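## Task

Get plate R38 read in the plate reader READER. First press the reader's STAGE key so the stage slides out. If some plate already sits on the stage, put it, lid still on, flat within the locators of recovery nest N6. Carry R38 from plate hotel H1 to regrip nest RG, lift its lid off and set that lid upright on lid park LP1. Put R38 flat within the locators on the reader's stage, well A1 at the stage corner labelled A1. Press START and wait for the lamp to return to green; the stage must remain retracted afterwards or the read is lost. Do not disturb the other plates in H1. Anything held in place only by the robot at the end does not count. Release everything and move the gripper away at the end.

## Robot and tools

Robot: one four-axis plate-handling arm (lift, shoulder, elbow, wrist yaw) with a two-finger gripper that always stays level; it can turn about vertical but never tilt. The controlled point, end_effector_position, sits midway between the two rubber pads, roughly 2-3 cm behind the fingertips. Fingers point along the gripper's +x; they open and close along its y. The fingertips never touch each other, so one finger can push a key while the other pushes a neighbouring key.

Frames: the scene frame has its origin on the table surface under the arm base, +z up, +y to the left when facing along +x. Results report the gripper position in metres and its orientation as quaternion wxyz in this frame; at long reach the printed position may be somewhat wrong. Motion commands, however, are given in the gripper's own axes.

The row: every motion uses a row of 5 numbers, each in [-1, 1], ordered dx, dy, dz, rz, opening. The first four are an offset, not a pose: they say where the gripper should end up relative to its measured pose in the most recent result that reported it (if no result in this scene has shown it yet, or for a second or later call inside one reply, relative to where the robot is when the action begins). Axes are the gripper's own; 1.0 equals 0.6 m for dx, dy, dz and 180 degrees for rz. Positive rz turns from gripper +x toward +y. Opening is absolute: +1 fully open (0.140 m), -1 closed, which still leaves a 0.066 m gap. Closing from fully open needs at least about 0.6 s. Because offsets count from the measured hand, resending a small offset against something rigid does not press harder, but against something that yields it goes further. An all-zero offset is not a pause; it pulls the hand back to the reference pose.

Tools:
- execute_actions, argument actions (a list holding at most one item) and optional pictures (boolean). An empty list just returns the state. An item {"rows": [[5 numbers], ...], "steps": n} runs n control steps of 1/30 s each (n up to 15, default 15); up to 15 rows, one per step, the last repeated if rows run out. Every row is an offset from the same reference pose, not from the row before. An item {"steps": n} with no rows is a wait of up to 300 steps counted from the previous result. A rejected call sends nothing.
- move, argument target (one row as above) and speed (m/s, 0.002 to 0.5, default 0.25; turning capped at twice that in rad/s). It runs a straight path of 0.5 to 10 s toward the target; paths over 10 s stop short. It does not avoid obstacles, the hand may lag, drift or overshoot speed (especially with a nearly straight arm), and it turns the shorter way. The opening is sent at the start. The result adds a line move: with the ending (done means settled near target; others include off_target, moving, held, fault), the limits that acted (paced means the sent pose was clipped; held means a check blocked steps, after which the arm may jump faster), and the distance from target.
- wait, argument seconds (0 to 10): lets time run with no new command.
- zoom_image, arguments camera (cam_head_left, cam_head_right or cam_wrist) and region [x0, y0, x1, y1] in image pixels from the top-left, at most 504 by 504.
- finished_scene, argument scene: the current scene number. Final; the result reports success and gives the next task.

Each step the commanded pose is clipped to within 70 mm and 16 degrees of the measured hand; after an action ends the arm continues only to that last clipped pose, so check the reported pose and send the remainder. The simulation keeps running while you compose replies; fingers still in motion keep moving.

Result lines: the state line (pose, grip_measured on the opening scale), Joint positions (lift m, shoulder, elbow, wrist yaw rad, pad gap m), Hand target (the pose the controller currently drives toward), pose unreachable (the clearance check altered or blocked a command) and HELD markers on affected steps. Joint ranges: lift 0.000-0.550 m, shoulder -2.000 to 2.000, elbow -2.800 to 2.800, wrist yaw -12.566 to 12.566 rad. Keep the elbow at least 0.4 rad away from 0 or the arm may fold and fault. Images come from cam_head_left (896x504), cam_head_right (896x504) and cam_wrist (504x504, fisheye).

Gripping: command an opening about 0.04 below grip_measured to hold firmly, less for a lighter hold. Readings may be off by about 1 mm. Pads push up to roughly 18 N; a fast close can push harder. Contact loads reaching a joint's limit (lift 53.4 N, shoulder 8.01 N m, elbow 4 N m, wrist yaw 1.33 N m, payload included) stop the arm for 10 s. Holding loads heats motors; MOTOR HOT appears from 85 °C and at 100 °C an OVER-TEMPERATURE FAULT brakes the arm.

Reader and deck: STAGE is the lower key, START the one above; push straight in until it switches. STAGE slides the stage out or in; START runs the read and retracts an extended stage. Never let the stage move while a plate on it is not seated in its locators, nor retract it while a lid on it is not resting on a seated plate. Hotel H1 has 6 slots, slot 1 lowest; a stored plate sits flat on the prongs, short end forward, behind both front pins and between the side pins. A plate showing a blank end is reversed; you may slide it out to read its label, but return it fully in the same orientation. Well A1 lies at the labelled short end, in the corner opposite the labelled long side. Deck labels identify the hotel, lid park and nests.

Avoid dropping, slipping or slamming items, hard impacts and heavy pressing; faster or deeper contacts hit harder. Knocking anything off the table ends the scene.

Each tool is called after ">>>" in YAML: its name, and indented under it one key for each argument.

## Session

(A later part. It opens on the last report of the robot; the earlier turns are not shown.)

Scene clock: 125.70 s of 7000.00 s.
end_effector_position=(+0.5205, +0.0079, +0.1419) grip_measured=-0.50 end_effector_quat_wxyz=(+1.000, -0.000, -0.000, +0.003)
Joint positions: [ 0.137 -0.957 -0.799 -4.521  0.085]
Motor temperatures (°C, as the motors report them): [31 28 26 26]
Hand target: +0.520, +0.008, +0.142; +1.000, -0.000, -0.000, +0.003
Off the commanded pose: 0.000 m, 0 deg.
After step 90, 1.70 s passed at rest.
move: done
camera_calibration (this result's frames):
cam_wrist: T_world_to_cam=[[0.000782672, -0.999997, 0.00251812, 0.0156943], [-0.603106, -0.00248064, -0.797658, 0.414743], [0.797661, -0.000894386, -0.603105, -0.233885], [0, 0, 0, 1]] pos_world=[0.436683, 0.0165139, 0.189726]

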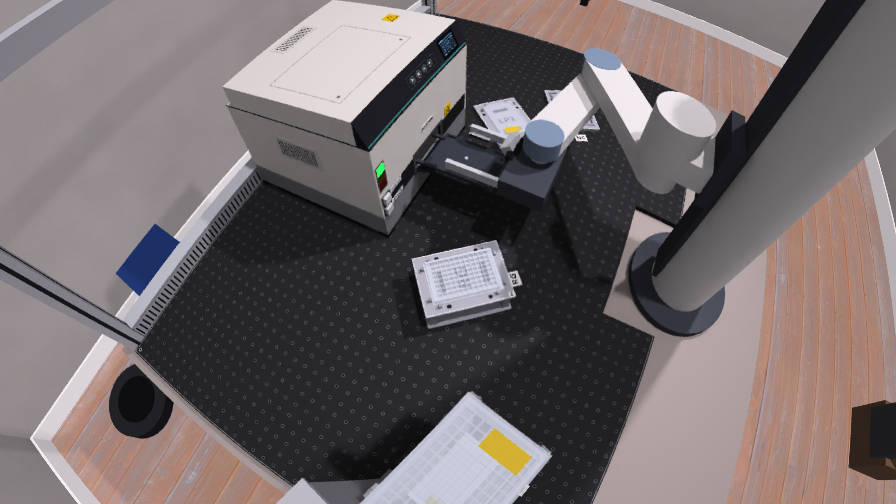

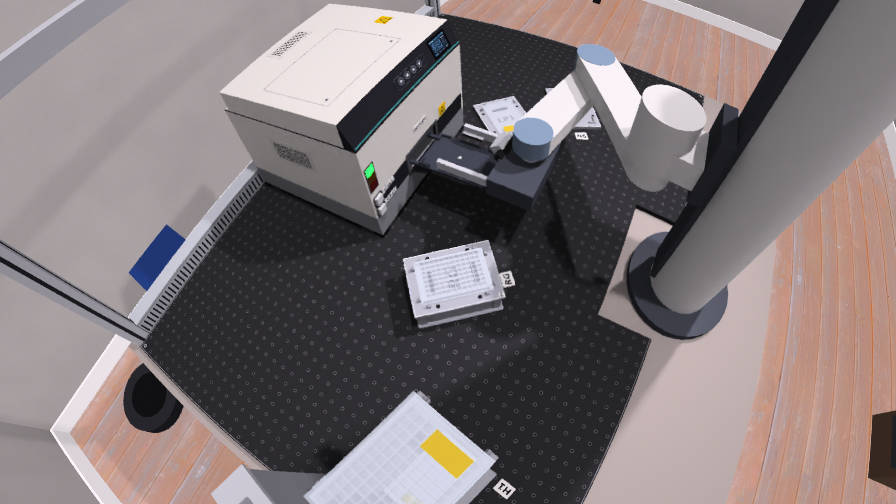

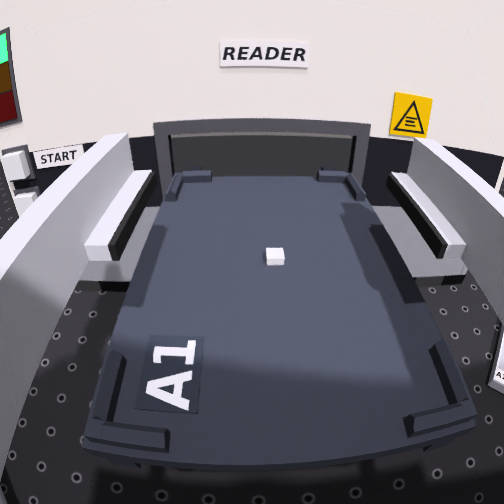

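>>> move:
  target: [-0.1643,0.369,0.03,0.2264,-0.3]

>>> move:
  target: [0,0,-0.135,0,-0.3]
  speed: 0.05

>>> move:
  target: [0,0,0,0,-0.54]

>>> move:
  target: [0,0,0.135,0,-0.54]
  speed: 0.05

>>> move:
  target: [-0.112,-0.3893,-0.03,-0.2264,-0.54]
  speed: 0.12

Scene clock: 131.70 s of 7000.00 s.
end_effector_position=(+0.4206, +0.2287, +0.1599) grip_measured=-0.30 end_effector_quat_wxyz=(+0.936, -0.000, -0.000, +0.351)
Joint positions: [ 0.155 -0.228 -0.757 -4.58   0.092]
Motor temperatures (°C, as the motors report them): [31 28 26 26]
Hand target: +0.421, +0.229, +0.160; +0.936, -0.000, -0.000, +0.351
Off the commanded pose: 0.000 m, 0 deg.
After step 90, 1.20 s passed at rest.
move: done
camera_calibration (this result's frames):
cam_wrist: T_world_to_cam=[[0.653463, -0.756954, 0.00251812, -0.0935571], [-0.455213, -0.39563, -0.797658, 0.397135], [0.604786, 0.520094, -0.603105, -0.181214], [0, 0, 0, 1]] pos_world=[0.351513, 0.180548, 0.207722]

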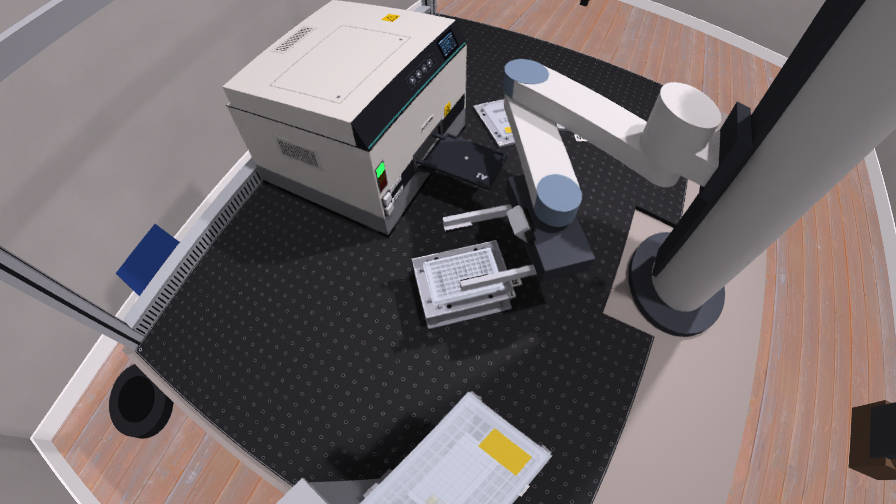

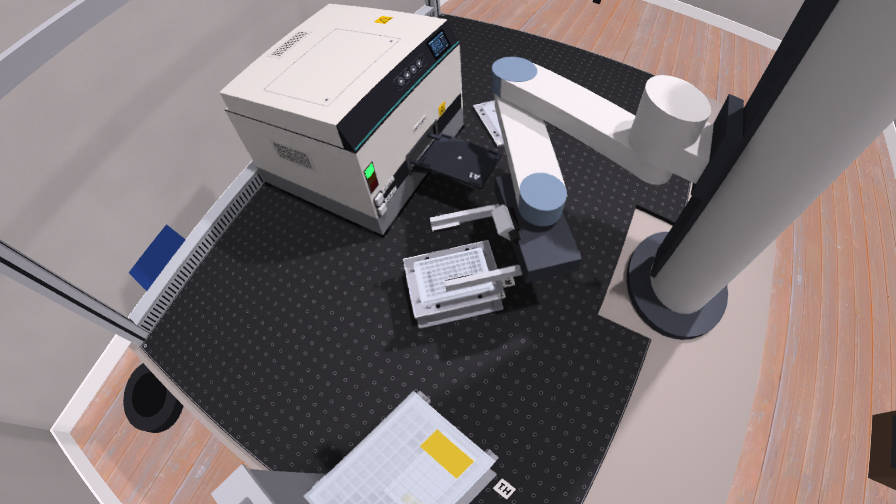

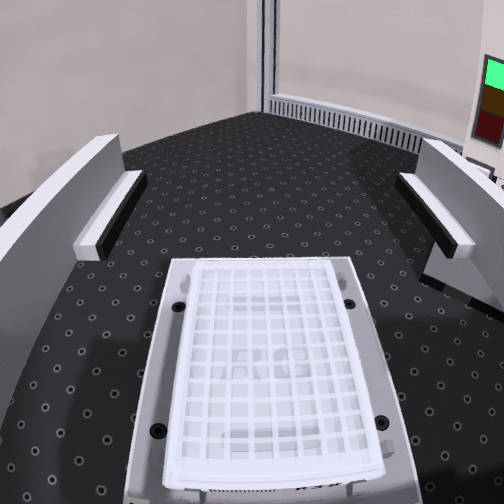

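Scene clock: 133.60 s of 7000.00 s.
end_effector_position=(+0.4206, +0.2287, +0.0789) grip_measured=-0.30 end_effector_quat_wxyz=(+0.936, -0.000, -0.000, +0.351)
Joint positions: [ 0.074 -0.228 -0.757 -4.58   0.092]
Motor temperatures (°C, as the motors report them): [31 28 26 26]
Hand target: +0.421, +0.229, +0.079; +0.936, -0.000, -0.000, +0.351
Off the commanded pose: 0.000 m, 0 deg.
move: done
camera_calibration (this result's frames):
cam_wrist: T_world_to_cam=[[0.653494, -0.756927, 0.00251812, -0.093362], [-0.455197, -0.395649, -0.797658, 0.332493], [0.604765, 0.520118, -0.603105, -0.230078], [0, 0, 0, 1]] pos_world=[0.351505, 0.18055, 0.126689]

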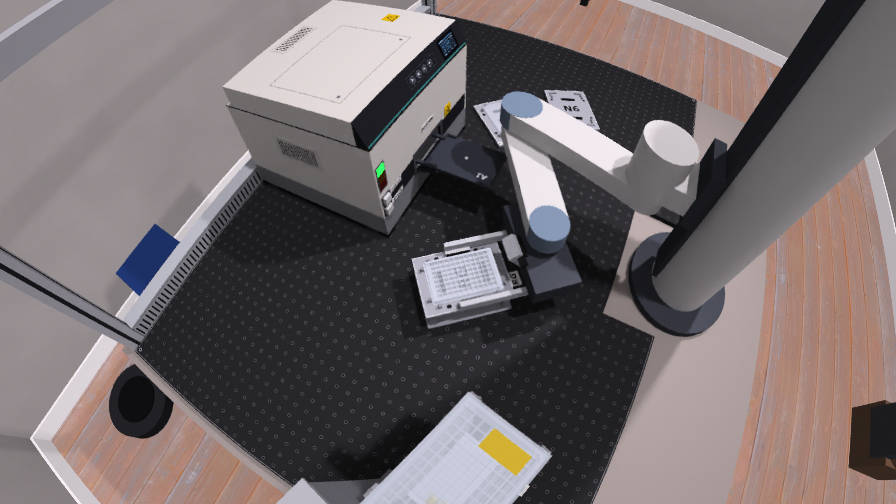

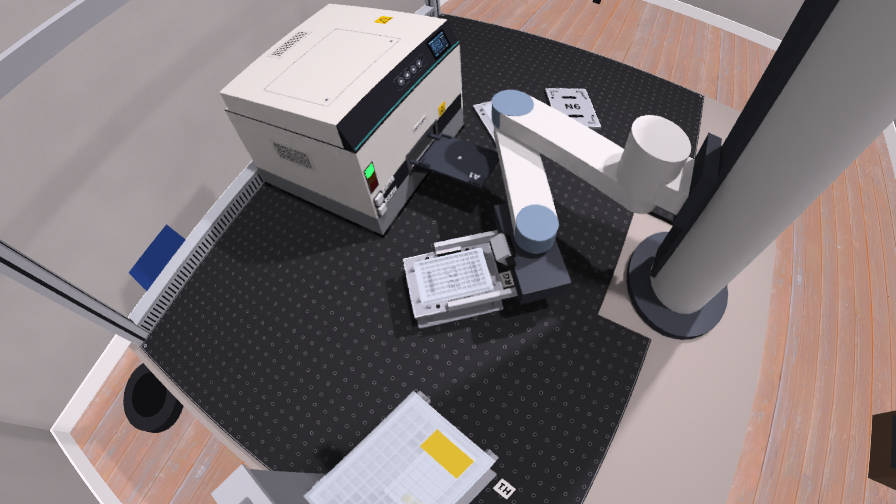

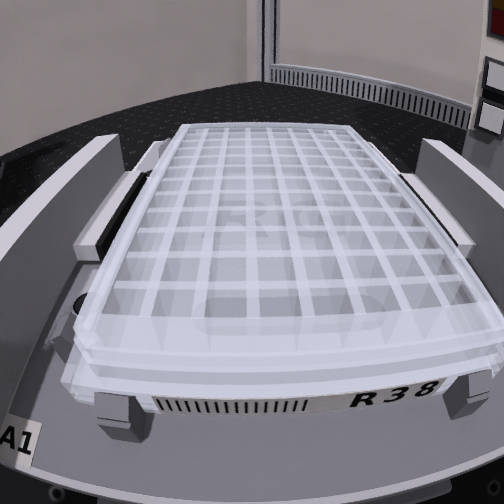

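Scene clock: 134.10 s of 7000.00 s.
end_effector_position=(+0.4206, +0.2287, +0.0789) grip_measured=-0.50 end_effector_quat_wxyz=(+0.936, -0.000, -0.000, +0.351)
Joint positions: [ 0.074 -0.228 -0.757 -4.58   0.085]
Motor temperatures (°C, as the motors report them): [31 28 26 26]
Hand target: +0.421, +0.229, +0.079; +0.936, -0.000, -0.000, +0.351
Off the commanded pose: 0.000 m, 0 deg.
move: done
camera_calibration (this result's frames):
cam_wrist: T_world_to_cam=[[0.653506, -0.756917, 0.00251812, -0.093367], [-0.455191, -0.395656, -0.797658, 0.332492], [0.604757, 0.520128, -0.603105, -0.230077], [0, 0, 0, 1]] pos_world=[0.351504, 0.180551, 0.12669]

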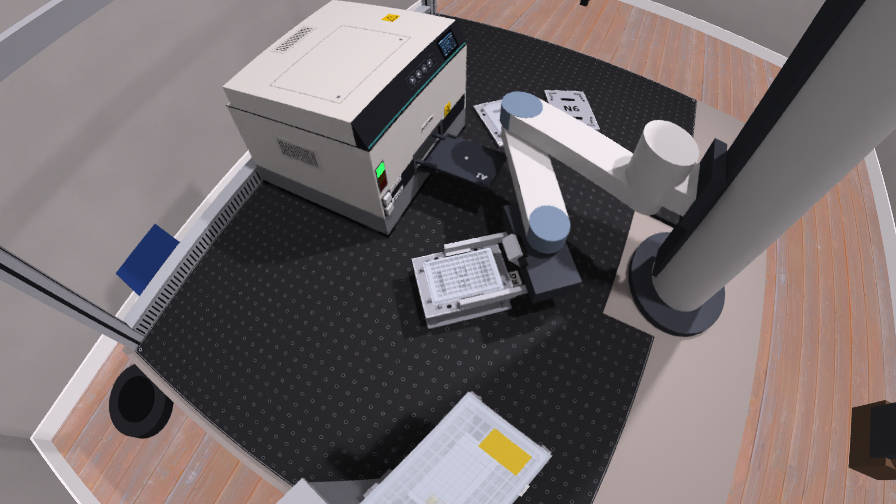

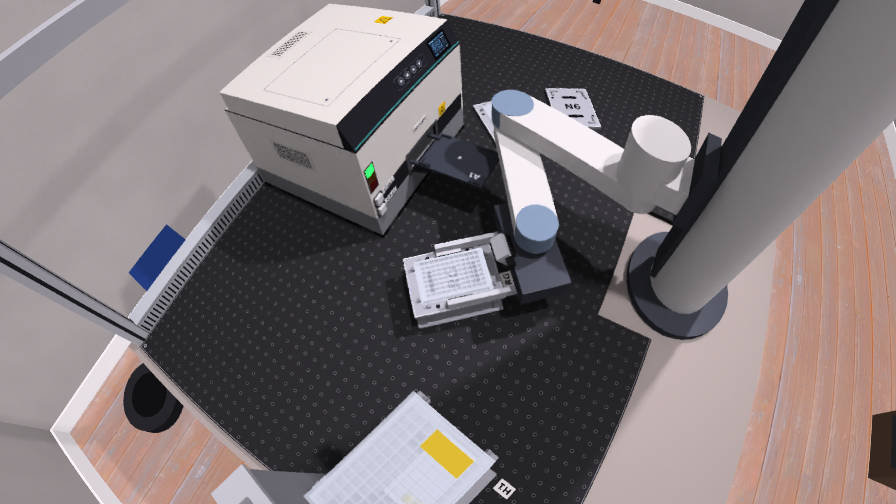

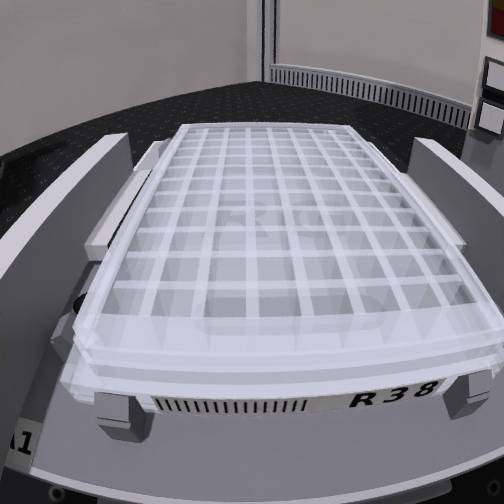

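Scene clock: 136.00 s of 7000.00 s.
end_effector_position=(+0.4206, +0.2287, +0.1599) grip_measured=-0.50 end_effector_quat_wxyz=(+0.936, -0.000, -0.000, +0.351)
Joint positions: [ 0.155 -0.228 -0.757 -4.58   0.085]
Motor temperatures (°C, as the motors report them): [31 28 26 26]
Hand target: +0.421, +0.229, +0.160; +0.936, -0.000, -0.000, +0.351
Off the commanded pose: 0.000 m, 0 deg.
move: done
camera_calibration (this result's frames):
cam_wrist: T_world_to_cam=[[0.65349, -0.756931, 0.00251812, -0.0935649], [-0.4552, -0.395646, -0.797658, 0.397124], [0.604768, 0.520115, -0.603105, -0.181217], [0, 0, 0, 1]] pos_world=[0.351509, 0.180552, 0.207711]

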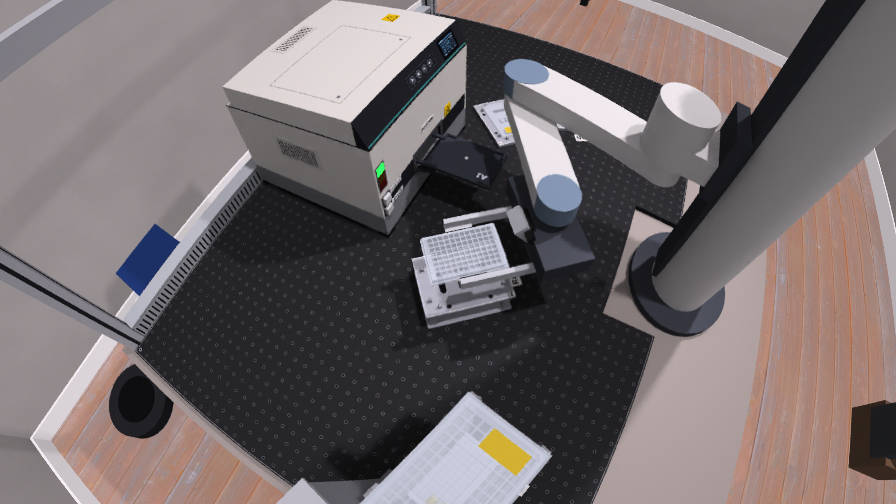

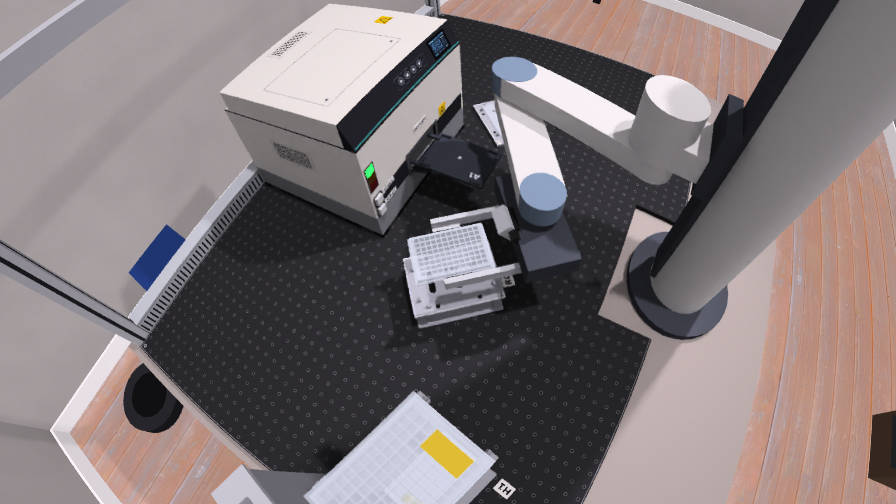

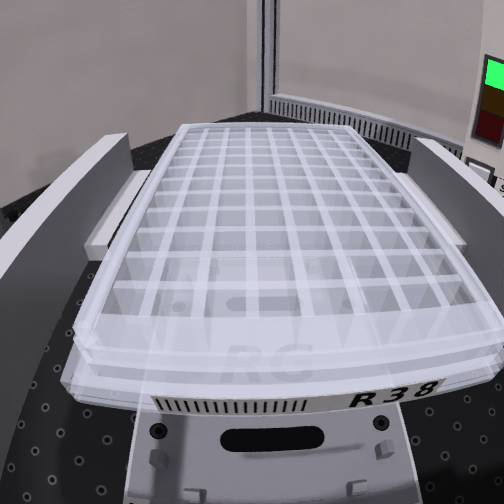

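Scene clock: 139.27 s of 7000.00 s.
end_effector_position=(+0.5235, +0.0084, +0.1419) grip_measured=-0.50 end_effector_quat_wxyz=(+1.000, -0.000, -0.000, +0.003)
Joint positions: [ 0.137 -0.951 -0.812 -4.514  0.085]
Motor temperatures (°C, as the motors report them): [31 28 26 26]
Hand target: +0.523, +0.009, +0.142; +1.000, -0.000, -0.000, +0.003
Off the commanded pose: 0.000 m, 0 deg.
move: done
camera_calibration (this result's frames):
cam_wrist: T_world_to_cam=[[0.00020892, -0.999997, 0.00251812, 0.0165054], [-0.603107, -0.0021346, -0.797658, 0.416549], [0.79766, -0.00135205, -0.603105, -0.2363], [0, 0, 0, 1]] pos_world=[0.439707, 0.0170751, 0.189708]

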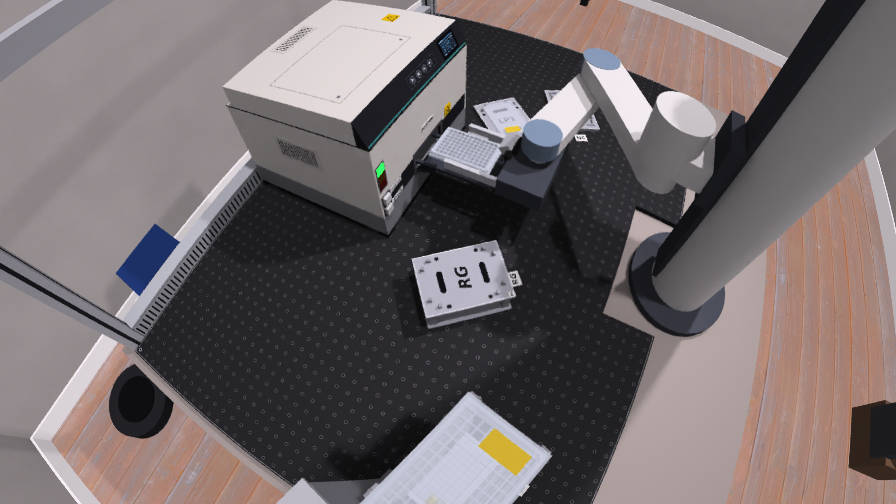

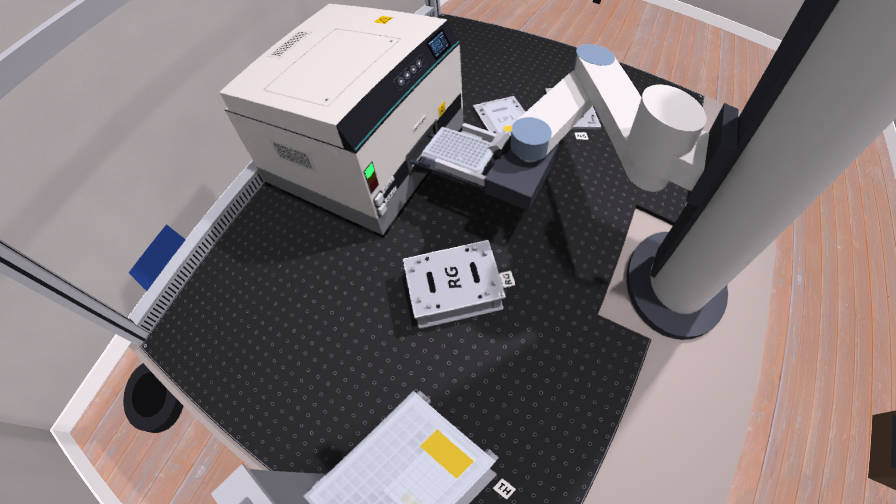

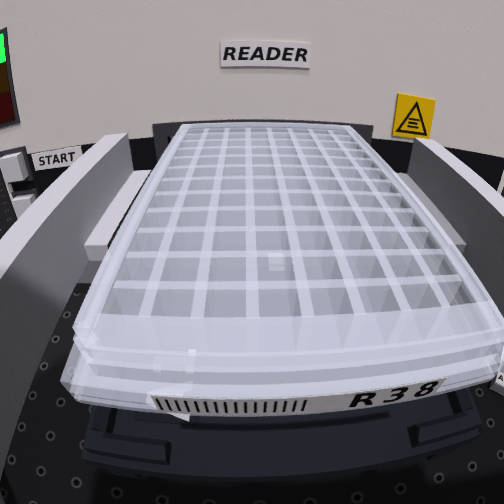

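>>> move:
  target: [0,0,-0.024,0,-0.54]
  speed: 0.006

Scene clock: 148.30 s of 7000.00 s.
end_effector_position=(+0.5235, +0.0084, +0.1275) grip_measured=-0.50 end_effector_quat_wxyz=(+1.000, -0.000, -0.000, +0.003)
Joint positions: [ 0.122 -0.951 -0.812 -4.514  0.085]
Motor temperatures (°C, as the motors report them): [31 28 26 26]
Hand target: +0.523, +0.008, +0.127; +1.000, -0.000, -0.000, +0.003
Off the commanded pose: 0.000 m, 0 deg.
After step 90, 3.40 s passed at rest.
move: done
camera_calibration (this result's frames):
cam_wrist: T_world_to_cam=[[0.00021953, -0.999997, 0.00251812, 0.0165354], [-0.603107, -0.002141, -0.797658, 0.405053], [0.79766, -0.00134358, -0.603105, -0.244987], [0, 0, 0, 1]] pos_world=[0.439703, 0.0170734, 0.175299]

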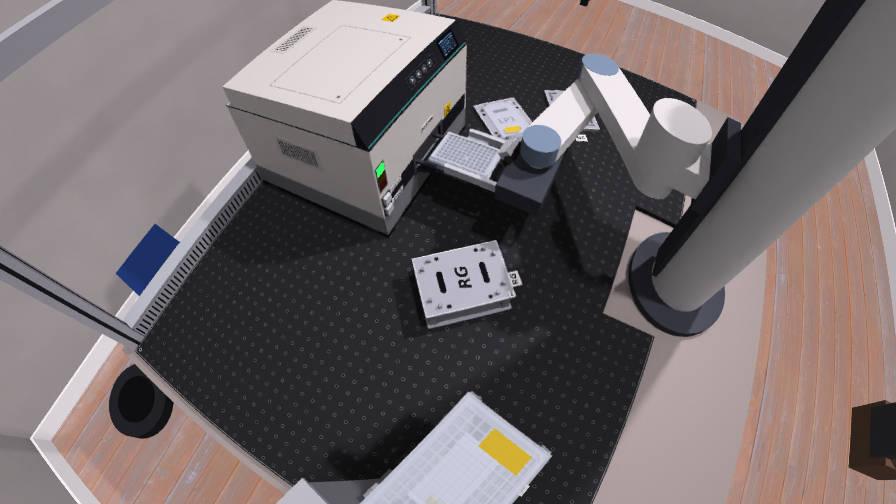

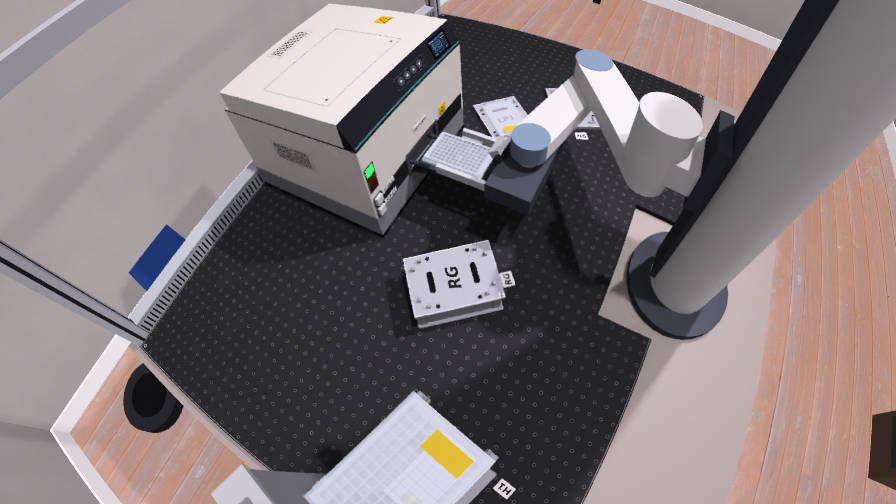

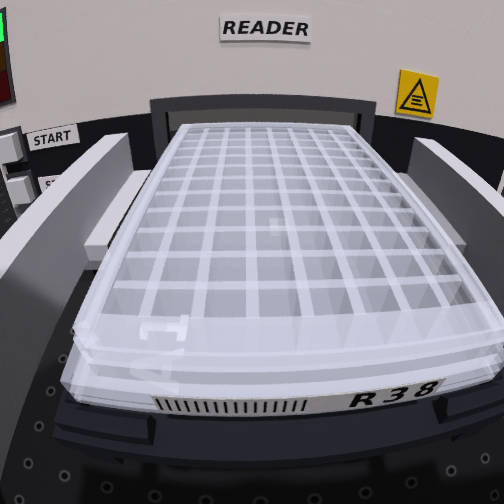

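>>> move:
  target: [0,0,-0.007,0,-0.54]
  speed: 0.004

Scene clock: 151.20 s of 7000.00 s.
end_effector_position=(+0.5236, +0.0083, +0.1233) grip_measured=-0.50 end_effector_quat_wxyz=(+1.000, -0.000, -0.000, +0.002)
Joint positions: [ 0.118 -0.951 -0.812 -4.515  0.085]
Motor temperatures (°C, as the motors report them): [31 28 26 26]
Hand target: +0.523, +0.008, +0.123; +1.000, -0.000, -0.000, +0.003
Off the commanded pose: 0.000 m, 0 deg.
move: done
camera_calibration (this result's frames):
cam_wrist: T_world_to_cam=[[-0.000601701, -0.999997, 0.00251812, 0.0168222], [-0.603108, -0.00164571, -0.797658, 0.401762], [0.797659, -0.00199865, -0.603105, -0.247577], [0, 0, 0, 1]] pos_world=[0.439798, 0.0169885, 0.171111]

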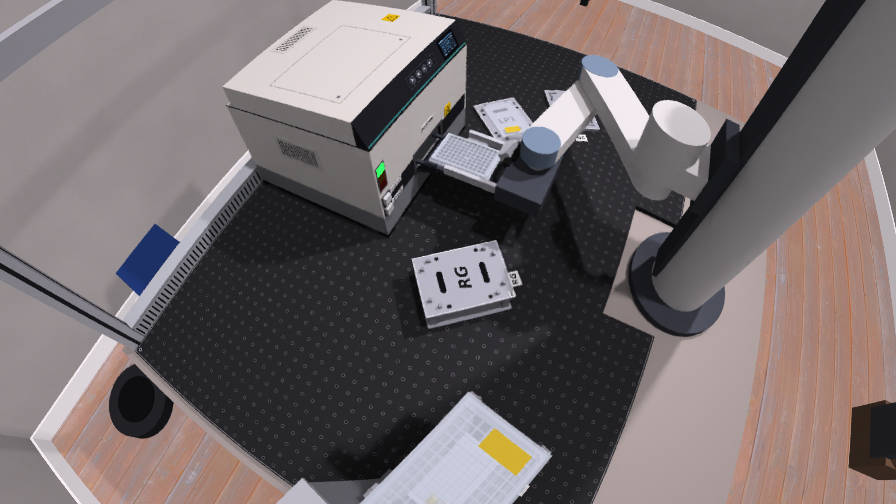

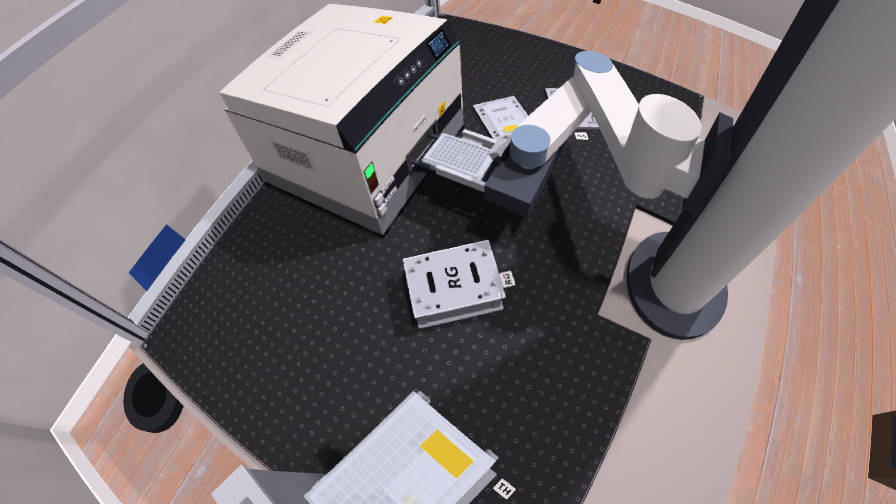

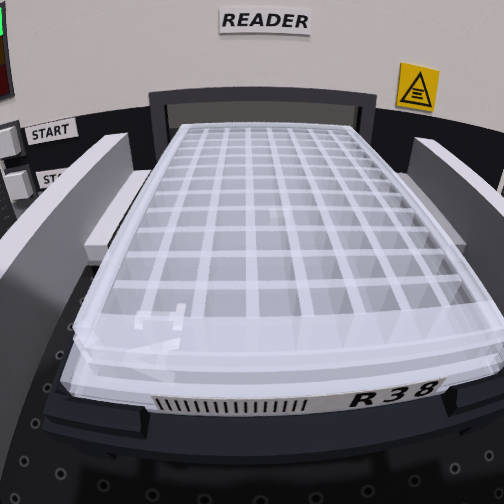

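Entering; continue.

>>> move:
  target: [0.0003,-0.0003,-0.004,0,-0.54]
  speed: 0.003

>>> move:
  target: [0,0,0,0,-0.3]

>>> move:
  target: [0,0,0.07,0,-0.3]
  speed: 0.05

Scene clock: 156.00 s of 7000.00 s.
end_effector_position=(+0.5236, +0.0082, +0.1216) grip_measured=-0.50 end_effector_quat_wxyz=(+1.000, -0.000, -0.000, +0.003)
Joint positions: [ 0.117 -0.952 -0.812 -4.514  0.085]
Motor temperatures (°C, as the motors report them): [31 28 26 26]
Hand target: +0.524, +0.008, +0.121; +1.000, -0.000, -0.000, +0.002
Off the commanded pose: 0.001 m, 0 deg.
After step 90, 0.77 s passed at rest.
move: done
camera_calibration (this result's frames):
cam_wrist: T_world_to_cam=[[-0.000349574, -0.999997, 0.00251812, 0.0166196], [-0.603108, -0.00179777, -0.797658, 0.400453], [0.797659, -0.00179754, -0.603105, -0.248629], [0, 0, 0, 1]] pos_world=[0.439843, 0.0168926, 0.169433]

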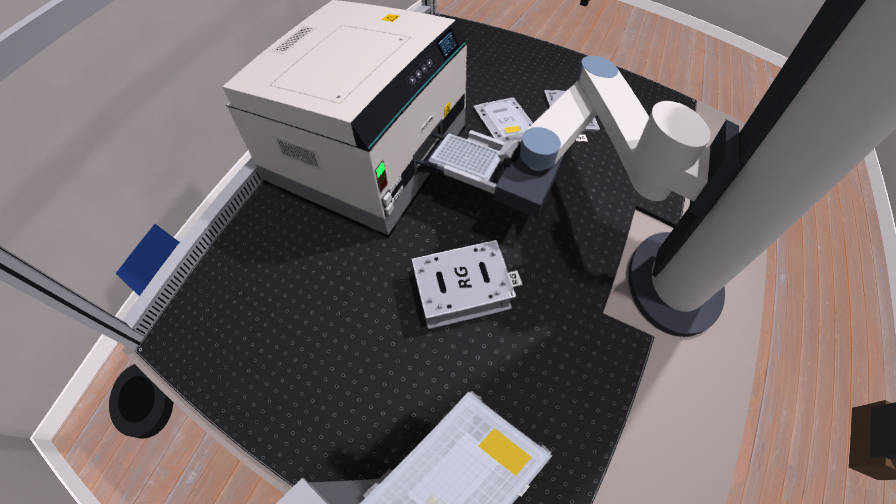

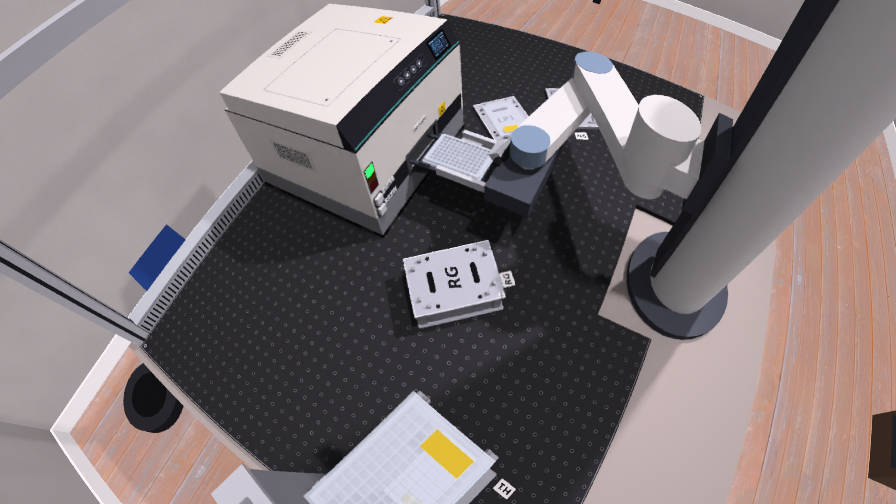

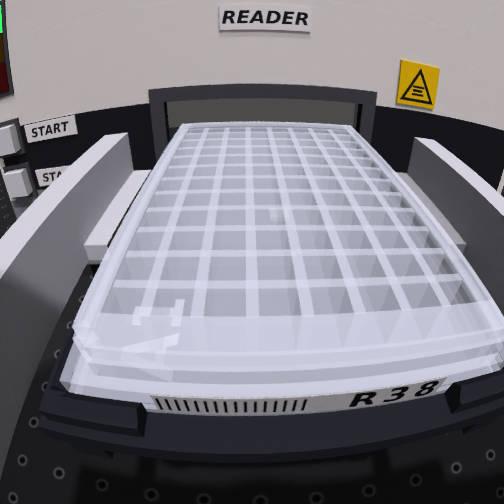

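Scene clock: 156.50 s of 7000.00 s.
end_effector_position=(+0.5236, +0.0082, +0.1217) grip_measured=-0.30 end_effector_quat_wxyz=(+1.000, -0.000, -0.000, +0.003)
Joint positions: [ 0.117 -0.952 -0.812 -4.514  0.092]
Motor temperatures (°C, as the motors report them): [31 28 26 26]
Hand target: +0.524, +0.008, +0.122; +1.000, -0.000, -0.000, +0.003
Off the commanded pose: 0.000 m, 0 deg.
move: done
camera_calibration (this result's frames):
cam_wrist: T_world_to_cam=[[-0.00019043, -0.999997, 0.00251812, 0.0165657], [-0.603108, -0.00189375, -0.797658, 0.40047], [0.79766, -0.00167059, -0.603105, -0.248597], [0, 0, 0, 1]] pos_world=[0.439825, 0.0169088, 0.169466]

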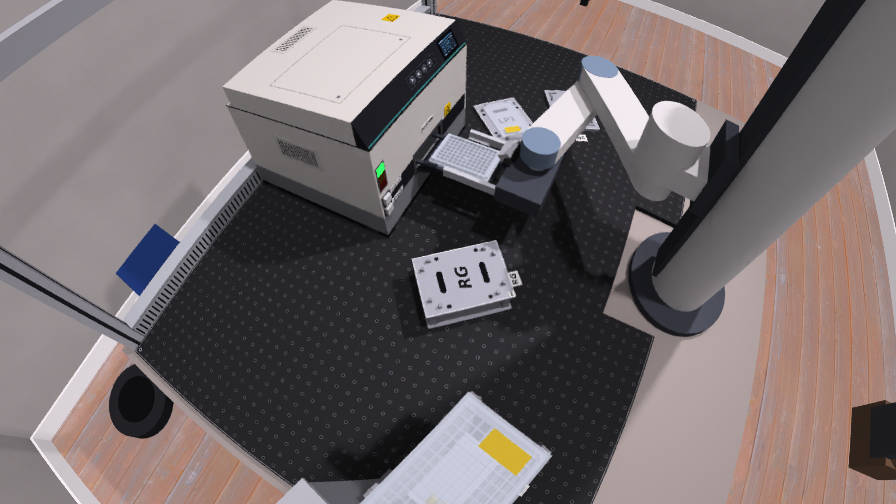

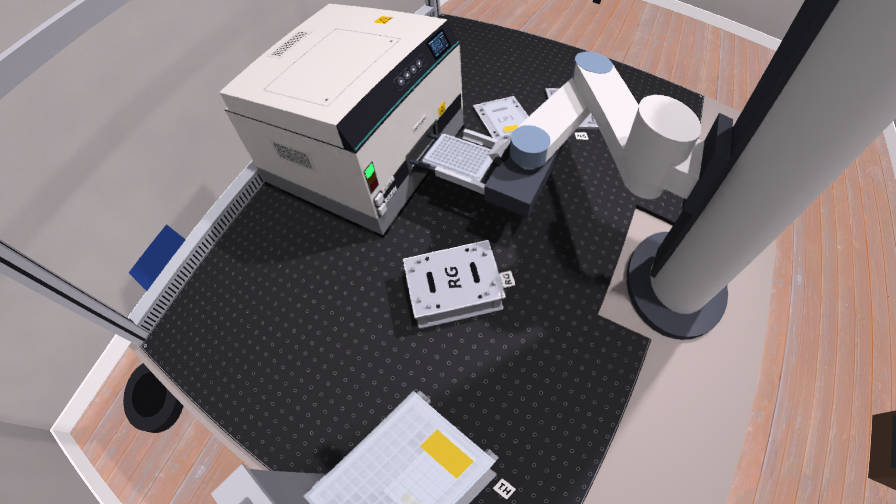

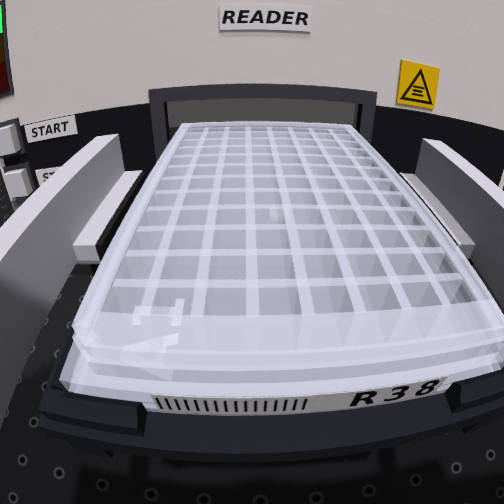

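Scene clock: 157.60 s of 7000.00 s.
end_effector_position=(+0.5236, +0.0082, +0.1637) grip_measured=-0.30 end_effector_quat_wxyz=(+1.000, -0.000, -0.000, +0.003)
Joint positions: [ 0.159 -0.952 -0.812 -4.514  0.092]
Motor temperatures (°C, as the motors report them): [31 28 26 26]
Hand target: +0.524, +0.008, +0.164; +1.000, -0.000, -0.000, +0.003
Off the commanded pose: 0.000 m, 0 deg.
move: done
camera_calibration (this result's frames):
cam_wrist: T_world_to_cam=[[-0.000204735, -0.999997, 0.00251812, 0.0164646], [-0.603108, -0.00188512, -0.797658, 0.433999], [0.79766, -0.001682, -0.603105, -0.223249], [0, 0, 0, 1]] pos_world=[0.439828, 0.0169072, 0.211499]

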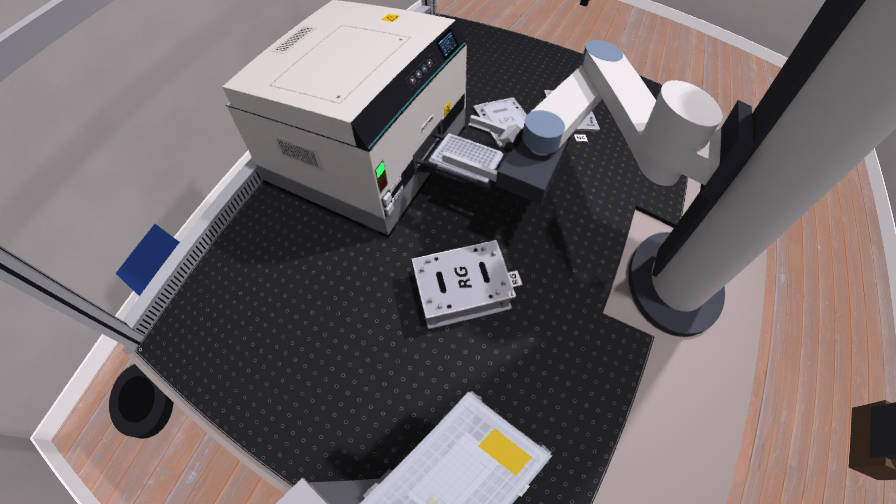

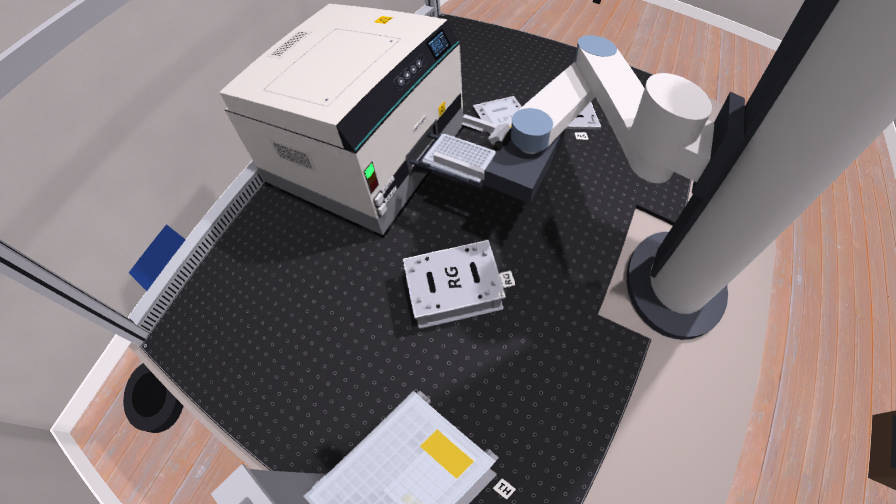

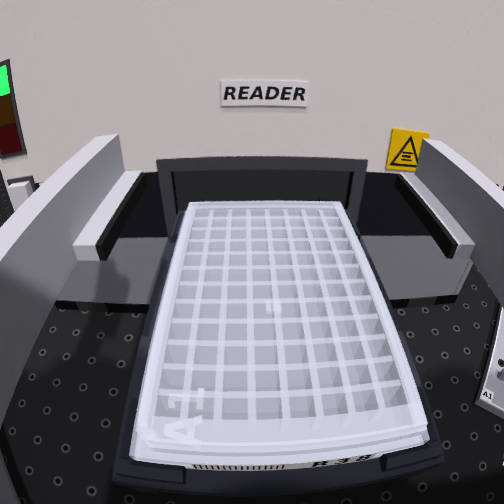

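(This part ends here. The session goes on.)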